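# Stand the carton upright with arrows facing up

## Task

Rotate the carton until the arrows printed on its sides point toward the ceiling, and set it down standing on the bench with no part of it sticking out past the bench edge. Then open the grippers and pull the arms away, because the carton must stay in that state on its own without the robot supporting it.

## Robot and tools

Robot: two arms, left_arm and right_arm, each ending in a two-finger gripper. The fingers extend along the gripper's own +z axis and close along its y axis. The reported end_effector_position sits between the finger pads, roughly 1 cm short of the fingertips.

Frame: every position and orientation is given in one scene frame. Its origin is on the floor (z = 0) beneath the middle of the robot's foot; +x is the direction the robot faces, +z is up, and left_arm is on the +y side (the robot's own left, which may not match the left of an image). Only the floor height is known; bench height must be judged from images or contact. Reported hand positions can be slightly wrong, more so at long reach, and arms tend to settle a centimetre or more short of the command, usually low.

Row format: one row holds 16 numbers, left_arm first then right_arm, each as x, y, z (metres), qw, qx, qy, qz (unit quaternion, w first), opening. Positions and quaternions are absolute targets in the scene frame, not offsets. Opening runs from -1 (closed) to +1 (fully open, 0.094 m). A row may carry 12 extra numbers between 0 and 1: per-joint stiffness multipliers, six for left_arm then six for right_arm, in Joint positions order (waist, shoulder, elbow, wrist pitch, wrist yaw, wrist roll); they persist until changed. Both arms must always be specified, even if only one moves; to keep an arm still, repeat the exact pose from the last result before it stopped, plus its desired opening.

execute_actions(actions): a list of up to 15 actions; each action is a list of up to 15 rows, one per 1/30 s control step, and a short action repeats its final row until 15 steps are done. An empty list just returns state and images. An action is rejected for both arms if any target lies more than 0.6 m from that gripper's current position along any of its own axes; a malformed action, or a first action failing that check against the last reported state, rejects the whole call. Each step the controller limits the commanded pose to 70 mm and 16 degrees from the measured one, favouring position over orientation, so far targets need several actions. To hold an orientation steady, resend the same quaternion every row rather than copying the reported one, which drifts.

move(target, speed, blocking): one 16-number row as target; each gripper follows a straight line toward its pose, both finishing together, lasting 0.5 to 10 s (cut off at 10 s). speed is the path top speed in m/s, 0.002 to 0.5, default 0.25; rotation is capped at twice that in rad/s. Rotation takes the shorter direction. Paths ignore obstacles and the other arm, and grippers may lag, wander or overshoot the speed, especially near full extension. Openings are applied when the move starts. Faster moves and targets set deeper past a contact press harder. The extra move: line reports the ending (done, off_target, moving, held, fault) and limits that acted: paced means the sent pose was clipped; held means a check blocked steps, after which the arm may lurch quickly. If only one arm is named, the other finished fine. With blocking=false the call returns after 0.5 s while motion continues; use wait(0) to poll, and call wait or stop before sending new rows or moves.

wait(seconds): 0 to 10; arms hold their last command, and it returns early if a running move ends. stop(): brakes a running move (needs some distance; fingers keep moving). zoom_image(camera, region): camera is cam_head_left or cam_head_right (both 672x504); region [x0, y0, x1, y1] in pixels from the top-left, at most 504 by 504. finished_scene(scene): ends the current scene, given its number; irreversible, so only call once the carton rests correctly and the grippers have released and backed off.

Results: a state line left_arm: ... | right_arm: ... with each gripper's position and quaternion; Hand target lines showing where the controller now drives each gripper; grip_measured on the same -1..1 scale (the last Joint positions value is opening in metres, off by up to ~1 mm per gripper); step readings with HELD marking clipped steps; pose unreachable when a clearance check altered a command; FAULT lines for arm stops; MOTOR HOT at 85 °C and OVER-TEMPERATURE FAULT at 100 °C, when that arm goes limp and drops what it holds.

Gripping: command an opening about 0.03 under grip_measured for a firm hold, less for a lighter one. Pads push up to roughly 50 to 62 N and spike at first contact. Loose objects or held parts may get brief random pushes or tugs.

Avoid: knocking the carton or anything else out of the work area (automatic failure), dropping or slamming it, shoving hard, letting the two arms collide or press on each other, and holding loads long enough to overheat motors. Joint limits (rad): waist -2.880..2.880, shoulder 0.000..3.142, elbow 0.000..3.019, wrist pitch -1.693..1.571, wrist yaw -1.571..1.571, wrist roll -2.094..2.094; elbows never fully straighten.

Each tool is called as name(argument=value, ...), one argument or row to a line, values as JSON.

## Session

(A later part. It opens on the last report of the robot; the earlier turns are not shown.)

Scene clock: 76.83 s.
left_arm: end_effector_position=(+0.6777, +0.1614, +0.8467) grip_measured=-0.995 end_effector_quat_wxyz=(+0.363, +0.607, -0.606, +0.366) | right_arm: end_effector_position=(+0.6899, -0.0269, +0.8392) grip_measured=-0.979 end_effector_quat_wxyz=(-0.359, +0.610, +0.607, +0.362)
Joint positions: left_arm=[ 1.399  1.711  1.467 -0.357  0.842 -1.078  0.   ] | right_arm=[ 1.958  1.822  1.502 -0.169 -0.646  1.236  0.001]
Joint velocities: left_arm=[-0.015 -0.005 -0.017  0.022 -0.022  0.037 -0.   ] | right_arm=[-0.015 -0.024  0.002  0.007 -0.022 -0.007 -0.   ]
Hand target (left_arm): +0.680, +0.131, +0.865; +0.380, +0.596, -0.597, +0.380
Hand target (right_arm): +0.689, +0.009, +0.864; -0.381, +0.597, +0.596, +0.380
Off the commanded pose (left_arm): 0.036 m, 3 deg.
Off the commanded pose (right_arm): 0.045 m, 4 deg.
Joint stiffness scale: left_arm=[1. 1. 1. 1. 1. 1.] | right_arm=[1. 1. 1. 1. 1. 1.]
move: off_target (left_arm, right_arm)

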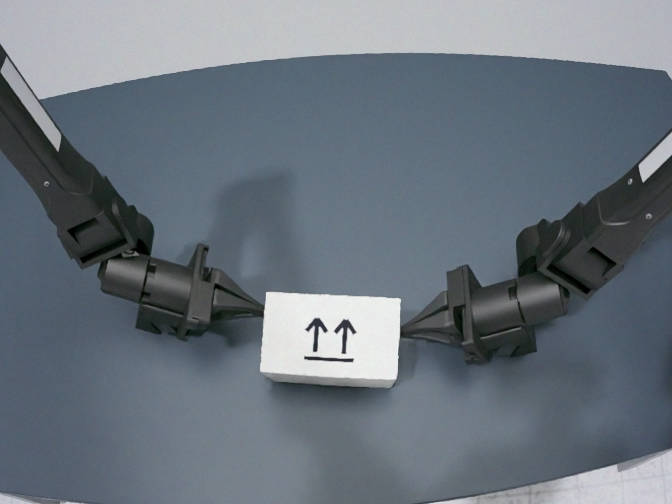

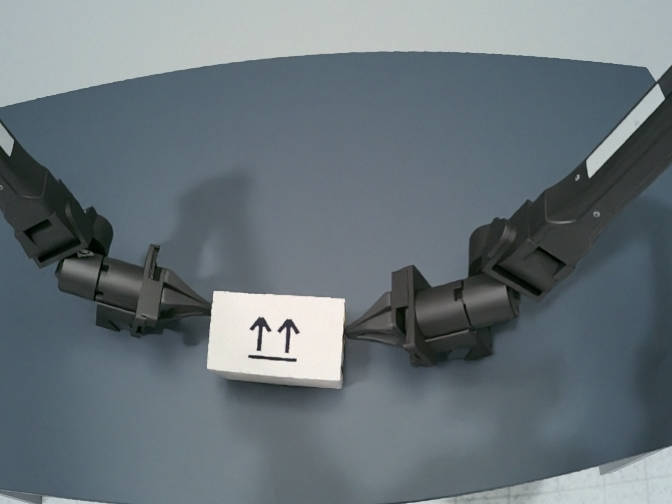

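Pivoting well. Continue.

move(
  target=[0.68,0.13,0.89,-0.38,-0.596,0.596,-0.38,-1,0.67,0.01,0.893,-0.38,0.596,0.596,0.38,-1],
  speed=0.03,
)

Scene clock: 80.73 s.
left_arm: end_effector_position=(+0.6680, +0.1357, +0.8777) grip_measured=-0.995 end_effector_quat_wxyz=(+0.384, +0.600, -0.595, +0.372) | right_arm: end_effector_position=(+0.6699, +0.0082, +0.8848) grip_measured=-0.979 end_effector_quat_wxyz=(-0.378, +0.595, +0.600, +0.379)
Joint positions: left_arm=[ 1.358  1.664  1.382 -0.345  0.841 -1.089  0.   ] | right_arm=[ 2.019  1.774  1.374 -0.1   -0.646  1.245  0.001]
Joint velocities: left_arm=[-0.015 -0.005 -0.002 -0.007 -0.022 -0.081 -0.   ] | right_arm=[-0.015 -0.024 -0.007 -0.007 -0.066 -0.037  0.001]
Hand target (left_arm): +0.680, +0.130, +0.889; +0.380, +0.596, -0.597, +0.380
Hand target (right_arm): +0.670, +0.011, +0.892; -0.381, +0.597, +0.595, +0.380
Off the commanded pose (left_arm): 0.018 m, 1 deg.
Off the commanded pose (right_arm): 0.008 m, 1 deg.
Joint stiffness scale: left_arm=[1. 1. 1. 1. 1. 1.] | right_arm=[1. 1. 1. 1. 1. 1.]
move: off_target (left_arm)

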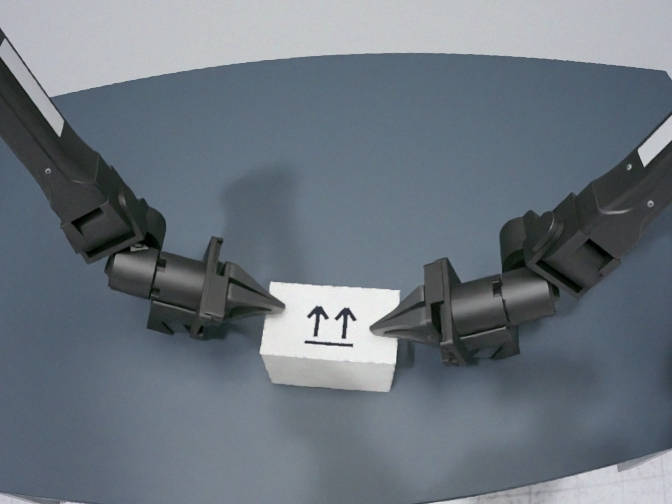

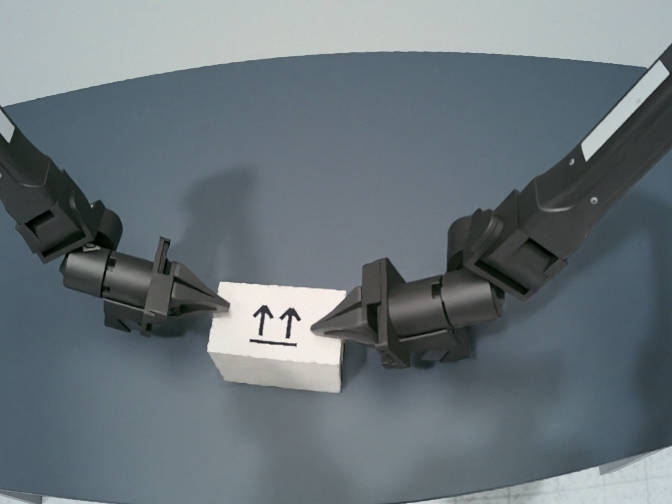

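move(
  target=[0.67,0.2,0.87,-0.38,-0.596,0.596,-0.38,-1,0.69,-0.065,0.87,-0.38,0.596,0.596,0.38,-1],
  speed=0.15,
)

move(
  target=[0.675,0.195,0.78,-0.38,-0.596,0.596,-0.38,-1,0.695,-0.06,0.785,-0.38,0.596,0.596,0.38,-1],
  speed=0.07,
)

move(
  target=[0.675,0.115,0.79,-0.38,-0.596,0.596,-0.38,-1,0.695,0.015,0.795,-0.38,0.596,0.596,0.38,-1],
  speed=0.04,
)

Scene clock: 85.60 s.
left_arm: end_effector_position=(+0.6697, +0.1965, +0.8701) grip_measured=-0.995 end_effector_quat_wxyz=(+0.381, +0.598, -0.594, +0.379) | right_arm: end_effector_position=(+0.6898, -0.0676, +0.8703) grip_measured=-0.979 end_effector_quat_wxyz=(-0.378, +0.601, +0.595, +0.378)
Joint positions: left_arm=[ 1.465  1.664  1.446 -0.479  0.939 -0.984  0.   ] | right_arm=[ 1.902  1.727  1.43  -0.242 -0.748  1.191  0.001]
Joint velocities: left_arm=[-0.024 -0.005 -0.002 -0.007 -0.051  0.051 -0.   ] | right_arm=[-0.005  0.005 -0.017 -0.012 -0.022 -0.037  0.001]
Hand target (left_arm): +0.670, +0.200, +0.871; +0.380, +0.597, -0.595, +0.380
Hand target (right_arm): +0.690, -0.066, +0.872; -0.379, +0.596, +0.597, +0.380
Off the commanded pose (left_arm): 0.004 m, 0 deg.
Off the commanded pose (right_arm): 0.003 m, 1 deg.
Joint stiffness scale: left_arm=[1. 1. 1. 1. 1. 1.] | right_arm=[1. 1. 1. 1. 1. 1.]
move: done

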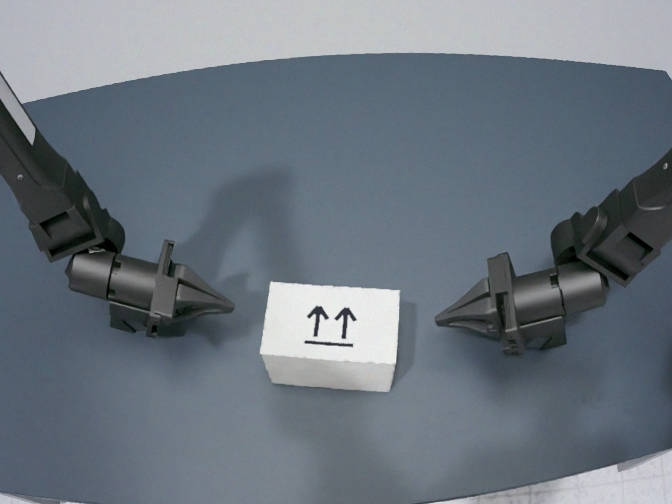

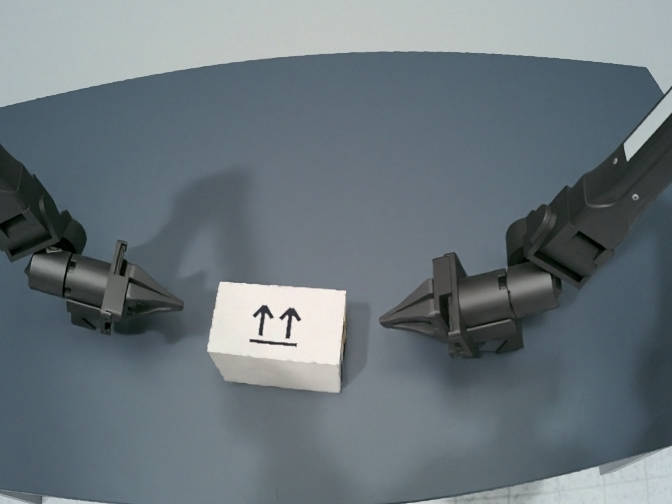

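Scene clock: 87.20 s.
left_arm: end_effector_position=(+0.7017, +0.1995, +0.8033) grip_measured=-0.995 end_effector_quat_wxyz=(+0.372, +0.594, -0.598, +0.388) | right_arm: end_effector_position=(+0.7102, -0.0591, +0.8066) grip_measured=-0.979 end_effector_quat_wxyz=(-0.384, +0.597, +0.590, +0.384)
Joint positions: left_arm=[ 1.465  1.84   1.727 -0.562  0.946 -0.979  0.   ] | right_arm=[ 1.888  1.902  1.698 -0.352 -0.781  1.173  0.001]
Joint velocities: left_arm=[ 0.005 -0.005 -0.007  0.002 -0.037 -0.022 -0.001] | right_arm=[-0.024  0.005 -0.012 -0.002  0.037  0.037  0.001]
Hand target (left_arm): +0.674, +0.197, +0.782; +0.380, +0.596, -0.596, +0.380
Hand target (right_arm): +0.695, -0.062, +0.787; -0.380, +0.596, +0.596, +0.380
Off the commanded pose (left_arm): 0.036 m, 1 deg.
Off the commanded pose (right_arm): 0.026 m, 1 deg.
Joint stiffness scale: left_arm=[1. 1. 1. 1. 1. 1.] | right_arm=[1. 1. 1. 1. 1. 1.]
move: off_target (left_arm, right_arm)

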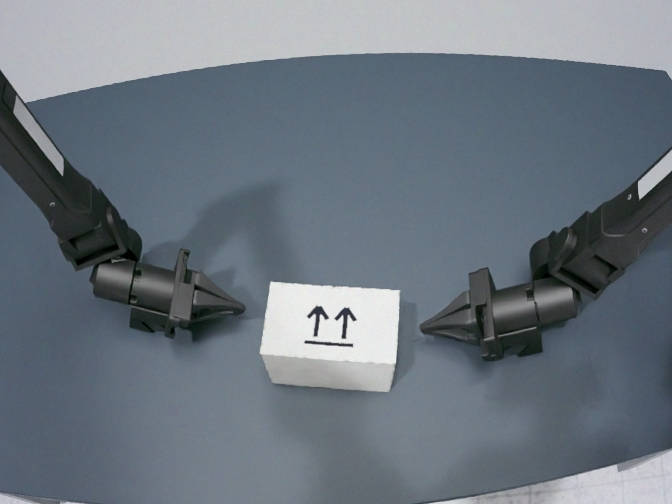

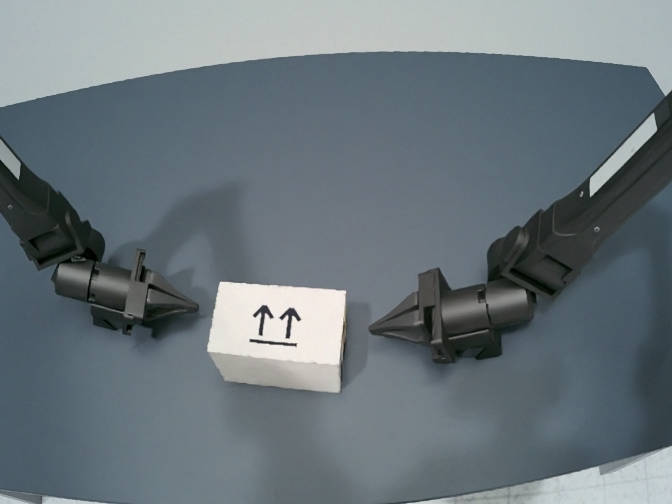

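Scene clock: 89.67 s.
left_arm: end_effector_position=(+0.7035, +0.1647, +0.7952) grip_measured=-0.995 end_effector_quat_wxyz=(+0.345, +0.602, -0.612, +0.379) | right_arm: end_effector_position=(+0.7112, -0.0251, +0.8000) grip_measured=-0.979 end_effector_quat_wxyz=(-0.367, +0.604, +0.601, +0.372)
Joint positions: left_arm=[ 1.406  1.84   1.671 -0.394  0.857 -1.066  0.   ] | right_arm=[ 1.94   1.931  1.7   -0.274 -0.692  1.219  0.001]
Joint velocities: left_arm=[-0.015 -0.005  0.007  0.002 -0.051 -0.007 -0.   ] | right_arm=[-0.015  0.005  0.002 -0.007 -0.007 -0.022  0.001]
Hand target (left_arm): +0.674, +0.117, +0.793; +0.380, +0.595, -0.597, +0.379
Hand target (right_arm): +0.695, +0.014, +0.797; -0.380, +0.597, +0.596, +0.380
Off the commanded pose (left_arm): 0.058 m, 4 deg.
Off the commanded pose (right_arm): 0.044 m, 2 deg.
Joint stiffness scale: left_arm=[1. 1. 1. 1. 1. 1.] | right_arm=[1. 1. 1. 1. 1. 1.]
move: off_target (left_arm, right_arm)

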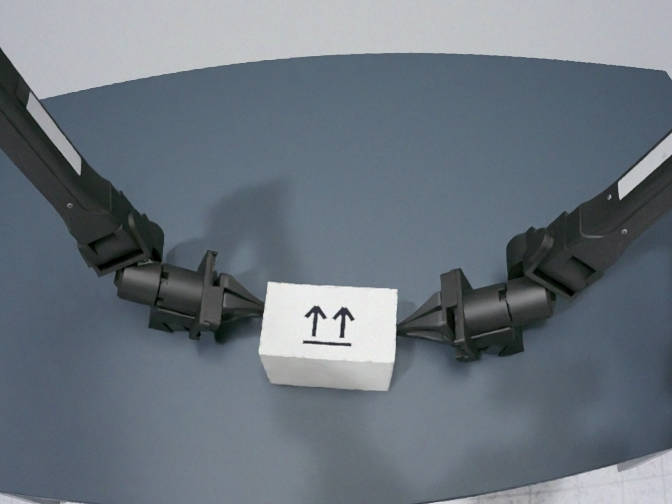

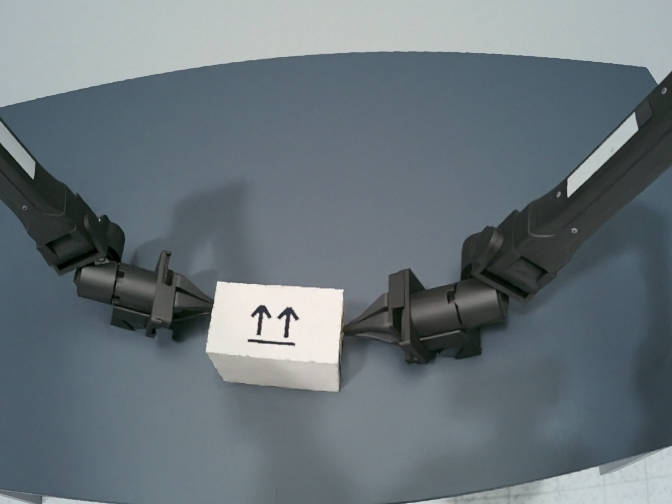

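move(
  target=[0.675,0.115,0.845,-0.38,-0.596,0.596,-0.38,-1,0.68,0.018,0.85,-0.38,0.596,0.596,0.38,-1],
  speed=0.03,
)

move(
  target=[0.65,0.115,0.87,-0.38,-0.596,0.596,-0.38,-1,0.645,0.018,0.875,-0.38,0.596,0.596,0.38,-1],
  speed=0.03,
)

Scene clock: 95.37 s.
left_arm: end_effector_position=(+0.6709, +0.1618, +0.8216) grip_measured=-0.995 end_effector_quat_wxyz=(+0.356, +0.612, -0.609, +0.359) | right_arm: end_effector_position=(+0.6827, -0.0265, +0.8217) grip_measured=-0.979 end_effector_quat_wxyz=(-0.354, +0.611, +0.609, +0.361)
Joint positions: left_arm=[ 1.407  1.767  1.512 -0.332  0.829 -1.087  0.   ] | right_arm=[ 1.946  1.863  1.532 -0.153 -0.649  1.233  0.001]
Joint velocities: left_arm=[-0.015 -0.005  0.002 -0.012  0.007 -0.037 -0.   ] | right_arm=[-0.015  0.005 -0.002  0.007  0.066 -0.066 -0.   ]
Hand target (left_arm): +0.674, +0.117, +0.845; +0.380, +0.595, -0.597, +0.380
Hand target (right_arm): +0.679, +0.017, +0.849; -0.381, +0.597, +0.596, +0.380
Off the commanded pose (left_arm): 0.053 m, 4 deg.
Off the commanded pose (right_arm): 0.053 m, 4 deg.
Joint stiffness scale: left_arm=[1. 1. 1. 1. 1. 1.] | right_arm=[1. 1. 1. 1. 1. 1.]
move: off_target (left_arm, right_arm)

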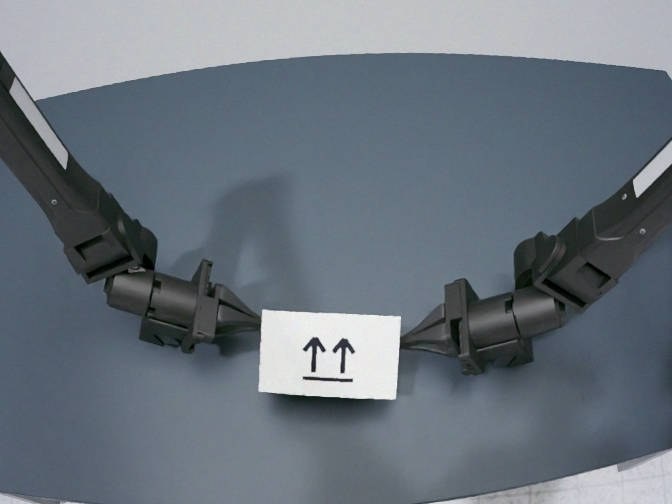

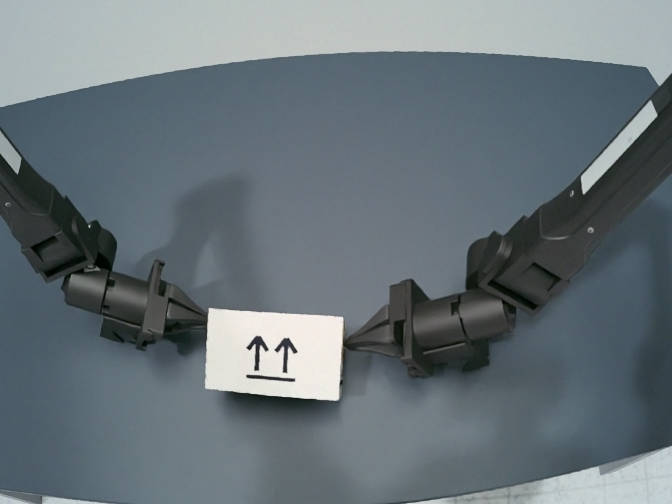

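Scene clock: 98.40 s.
left_arm: end_effector_position=(+0.6568, +0.1619, +0.8462) grip_measured=-0.995 end_effector_quat_wxyz=(+0.348, +0.611, -0.612, +0.362) | right_arm: end_effector_position=(+0.6392, -0.0194, +0.8455) grip_measured=-0.979 end_effector_quat_wxyz=(-0.361, +0.612, +0.607, +0.356)
Joint positions: left_arm=[ 1.408  1.703  1.392 -0.258  0.828 -1.087  0.   ] | right_arm=[ 1.952  1.826  1.377 -0.05  -0.643  1.236  0.001]
Joint velocities: left_arm=[ 0.005 -0.015 -0.007  0.002 -0.095 -0.007  0.   ] | right_arm=[ 0.005 -0.015  0.002  0.002 -0.095 -0.051 -0.001]
Hand target (left_arm): +0.650, +0.117, +0.870; +0.380, +0.596, -0.597, +0.380
Hand target (right_arm): +0.644, +0.018, +0.874; -0.381, +0.597, +0.595, +0.380
Off the commanded pose (left_arm): 0.053 m, 5 deg.
Off the commanded pose (right_arm): 0.048 m, 4 deg.
Joint stiffness scale: left_arm=[1. 1. 1. 1. 1. 1.] | right_arm=[1. 1. 1. 1. 1. 1.]
move: off_target (left_arm, right_arm)

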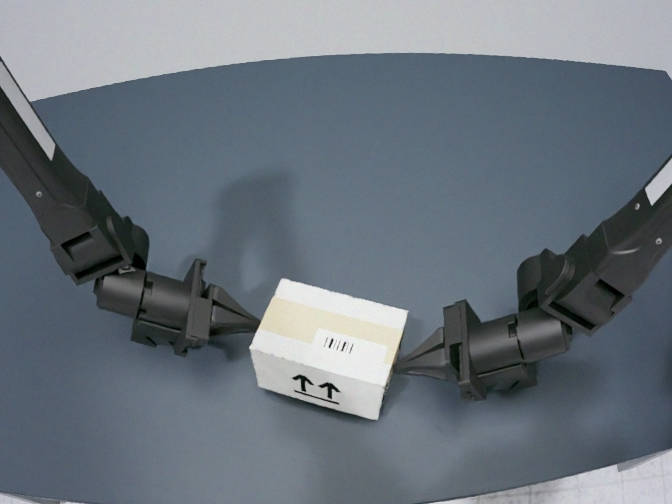

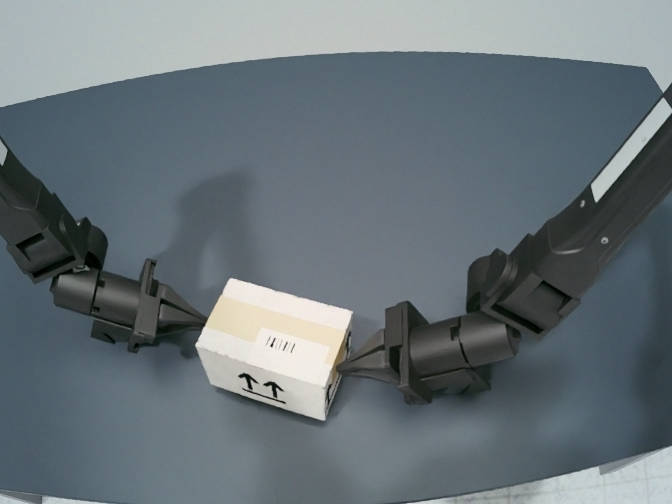

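It swung upright. Release gently and clear.

move(
  target=[0.65,0.19,0.845,-0.38,-0.596,0.596,-0.38,-1,0.645,-0.05,0.845,-0.38,0.596,0.596,0.38,-1],
  speed=0.05,
)

move(
  target=[0.6,0.3,0.93,-0.38,-0.596,0.596,-0.38,-1,0.6,-0.2,0.93,-0.38,0.596,0.596,0.38,-1],
)

Scene clock: 102.37 s.
left_arm: end_effector_position=(+0.6686, +0.1869, +0.8557) grip_measured=-0.995 end_effector_quat_wxyz=(+0.371, +0.592, -0.600, +0.390) | right_arm: end_effector_position=(+0.6387, -0.0423, +0.8470) grip_measured=-0.979 end_effector_quat_wxyz=(-0.386, +0.598, +0.592, +0.378)
Joint positions: left_arm=[ 1.454  1.702  1.466 -0.43   0.938 -0.983  0.   ] | right_arm=[ 1.902  1.823  1.404 -0.139 -0.759  1.184  0.001]
Joint velocities: left_arm=[-0.015 -0.015 -0.002 -0.012  0.037 -0.022 -0.   ] | right_arm=[-0.005 -0.024 -0.007  0.002  0.022 -0.037 -0.   ]
Hand target (left_arm): +0.650, +0.190, +0.846; +0.380, +0.596, -0.596, +0.381
Hand target (right_arm): +0.645, -0.050, +0.846; -0.380, +0.596, +0.597, +0.380
Off the commanded pose (left_arm): 0.022 m, 2 deg.
Off the commanded pose (right_arm): 0.010 m, 1 deg.
Joint stiffness scale: left_arm=[1. 1. 1. 1. 1. 1.] | right_arm=[1. 1. 1. 1. 1. 1.]
move: off_target (left_arm)

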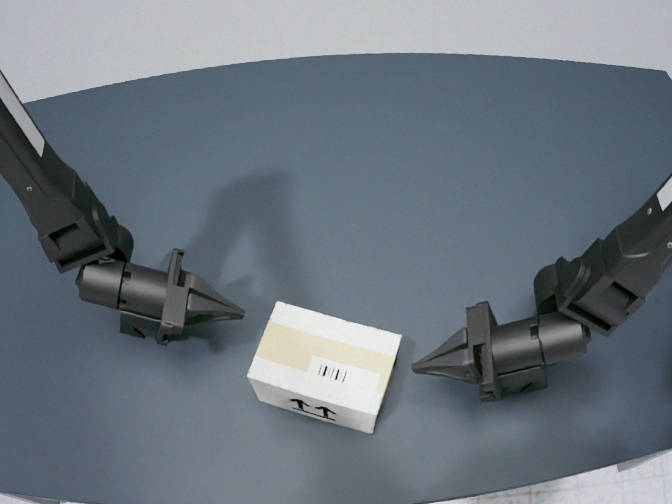

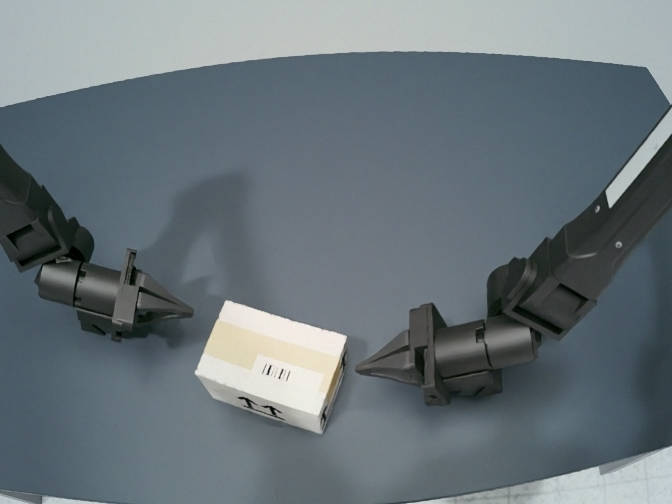

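Scene clock: 103.70 s.
left_arm: end_effector_position=(+0.5963, +0.2968, +0.9269) grip_measured=-0.995 end_effector_quat_wxyz=(+0.383, +0.599, -0.593, +0.378) | right_arm: end_effector_position=(+0.6081, -0.2063, +0.9256) grip_measured=-0.979 end_effector_quat_wxyz=(-0.368, +0.599, +0.602, +0.379)
Joint positions: left_arm=[ 1.694  1.557  1.288 -0.712  1.093 -0.66   0.   ] | right_arm=[ 1.632  1.526  1.152 -0.327 -0.96   0.945  0.001]
Joint velocities: left_arm=[ 0.005  0.005 -0.012 -0.007 -0.037 -0.037 -0.   ] | right_arm=[ 0.015  0.024  0.002 -0.017  0.037 -0.066  0.001]
Hand target (left_arm): +0.600, +0.298, +0.933; +0.381, +0.596, -0.595, +0.381
Hand target (right_arm): +0.598, -0.199, +0.931; -0.379, +0.595, +0.599, +0.379
Off the commanded pose (left_arm): 0.006 m, 1 deg.
Off the commanded pose (right_arm): 0.011 m, 2 deg.
Joint stiffness scale: left_arm=[1. 1. 1. 1. 1. 1.] | right_arm=[1. 1. 1. 1. 1. 1.]
move: off_target (right_arm)

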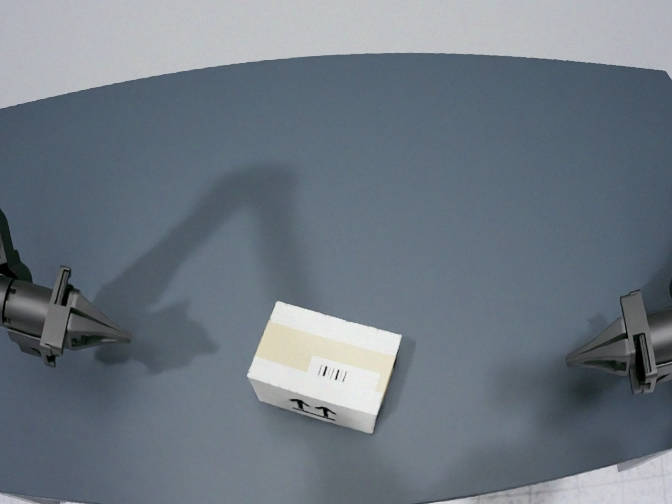

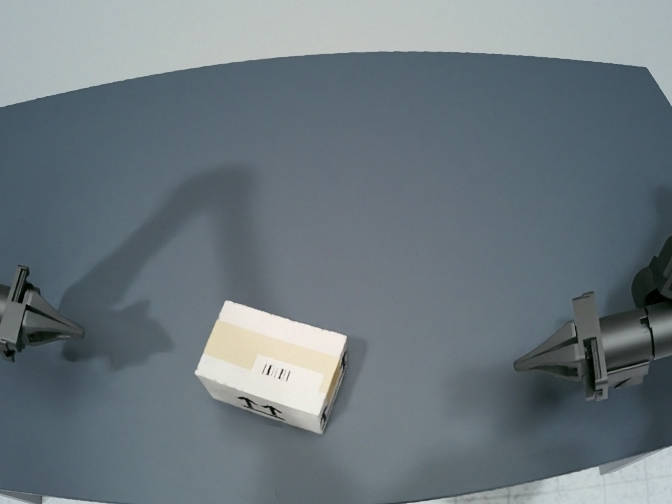

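finished_scene(
  scene=1,
)

The scene is finished: the task was done.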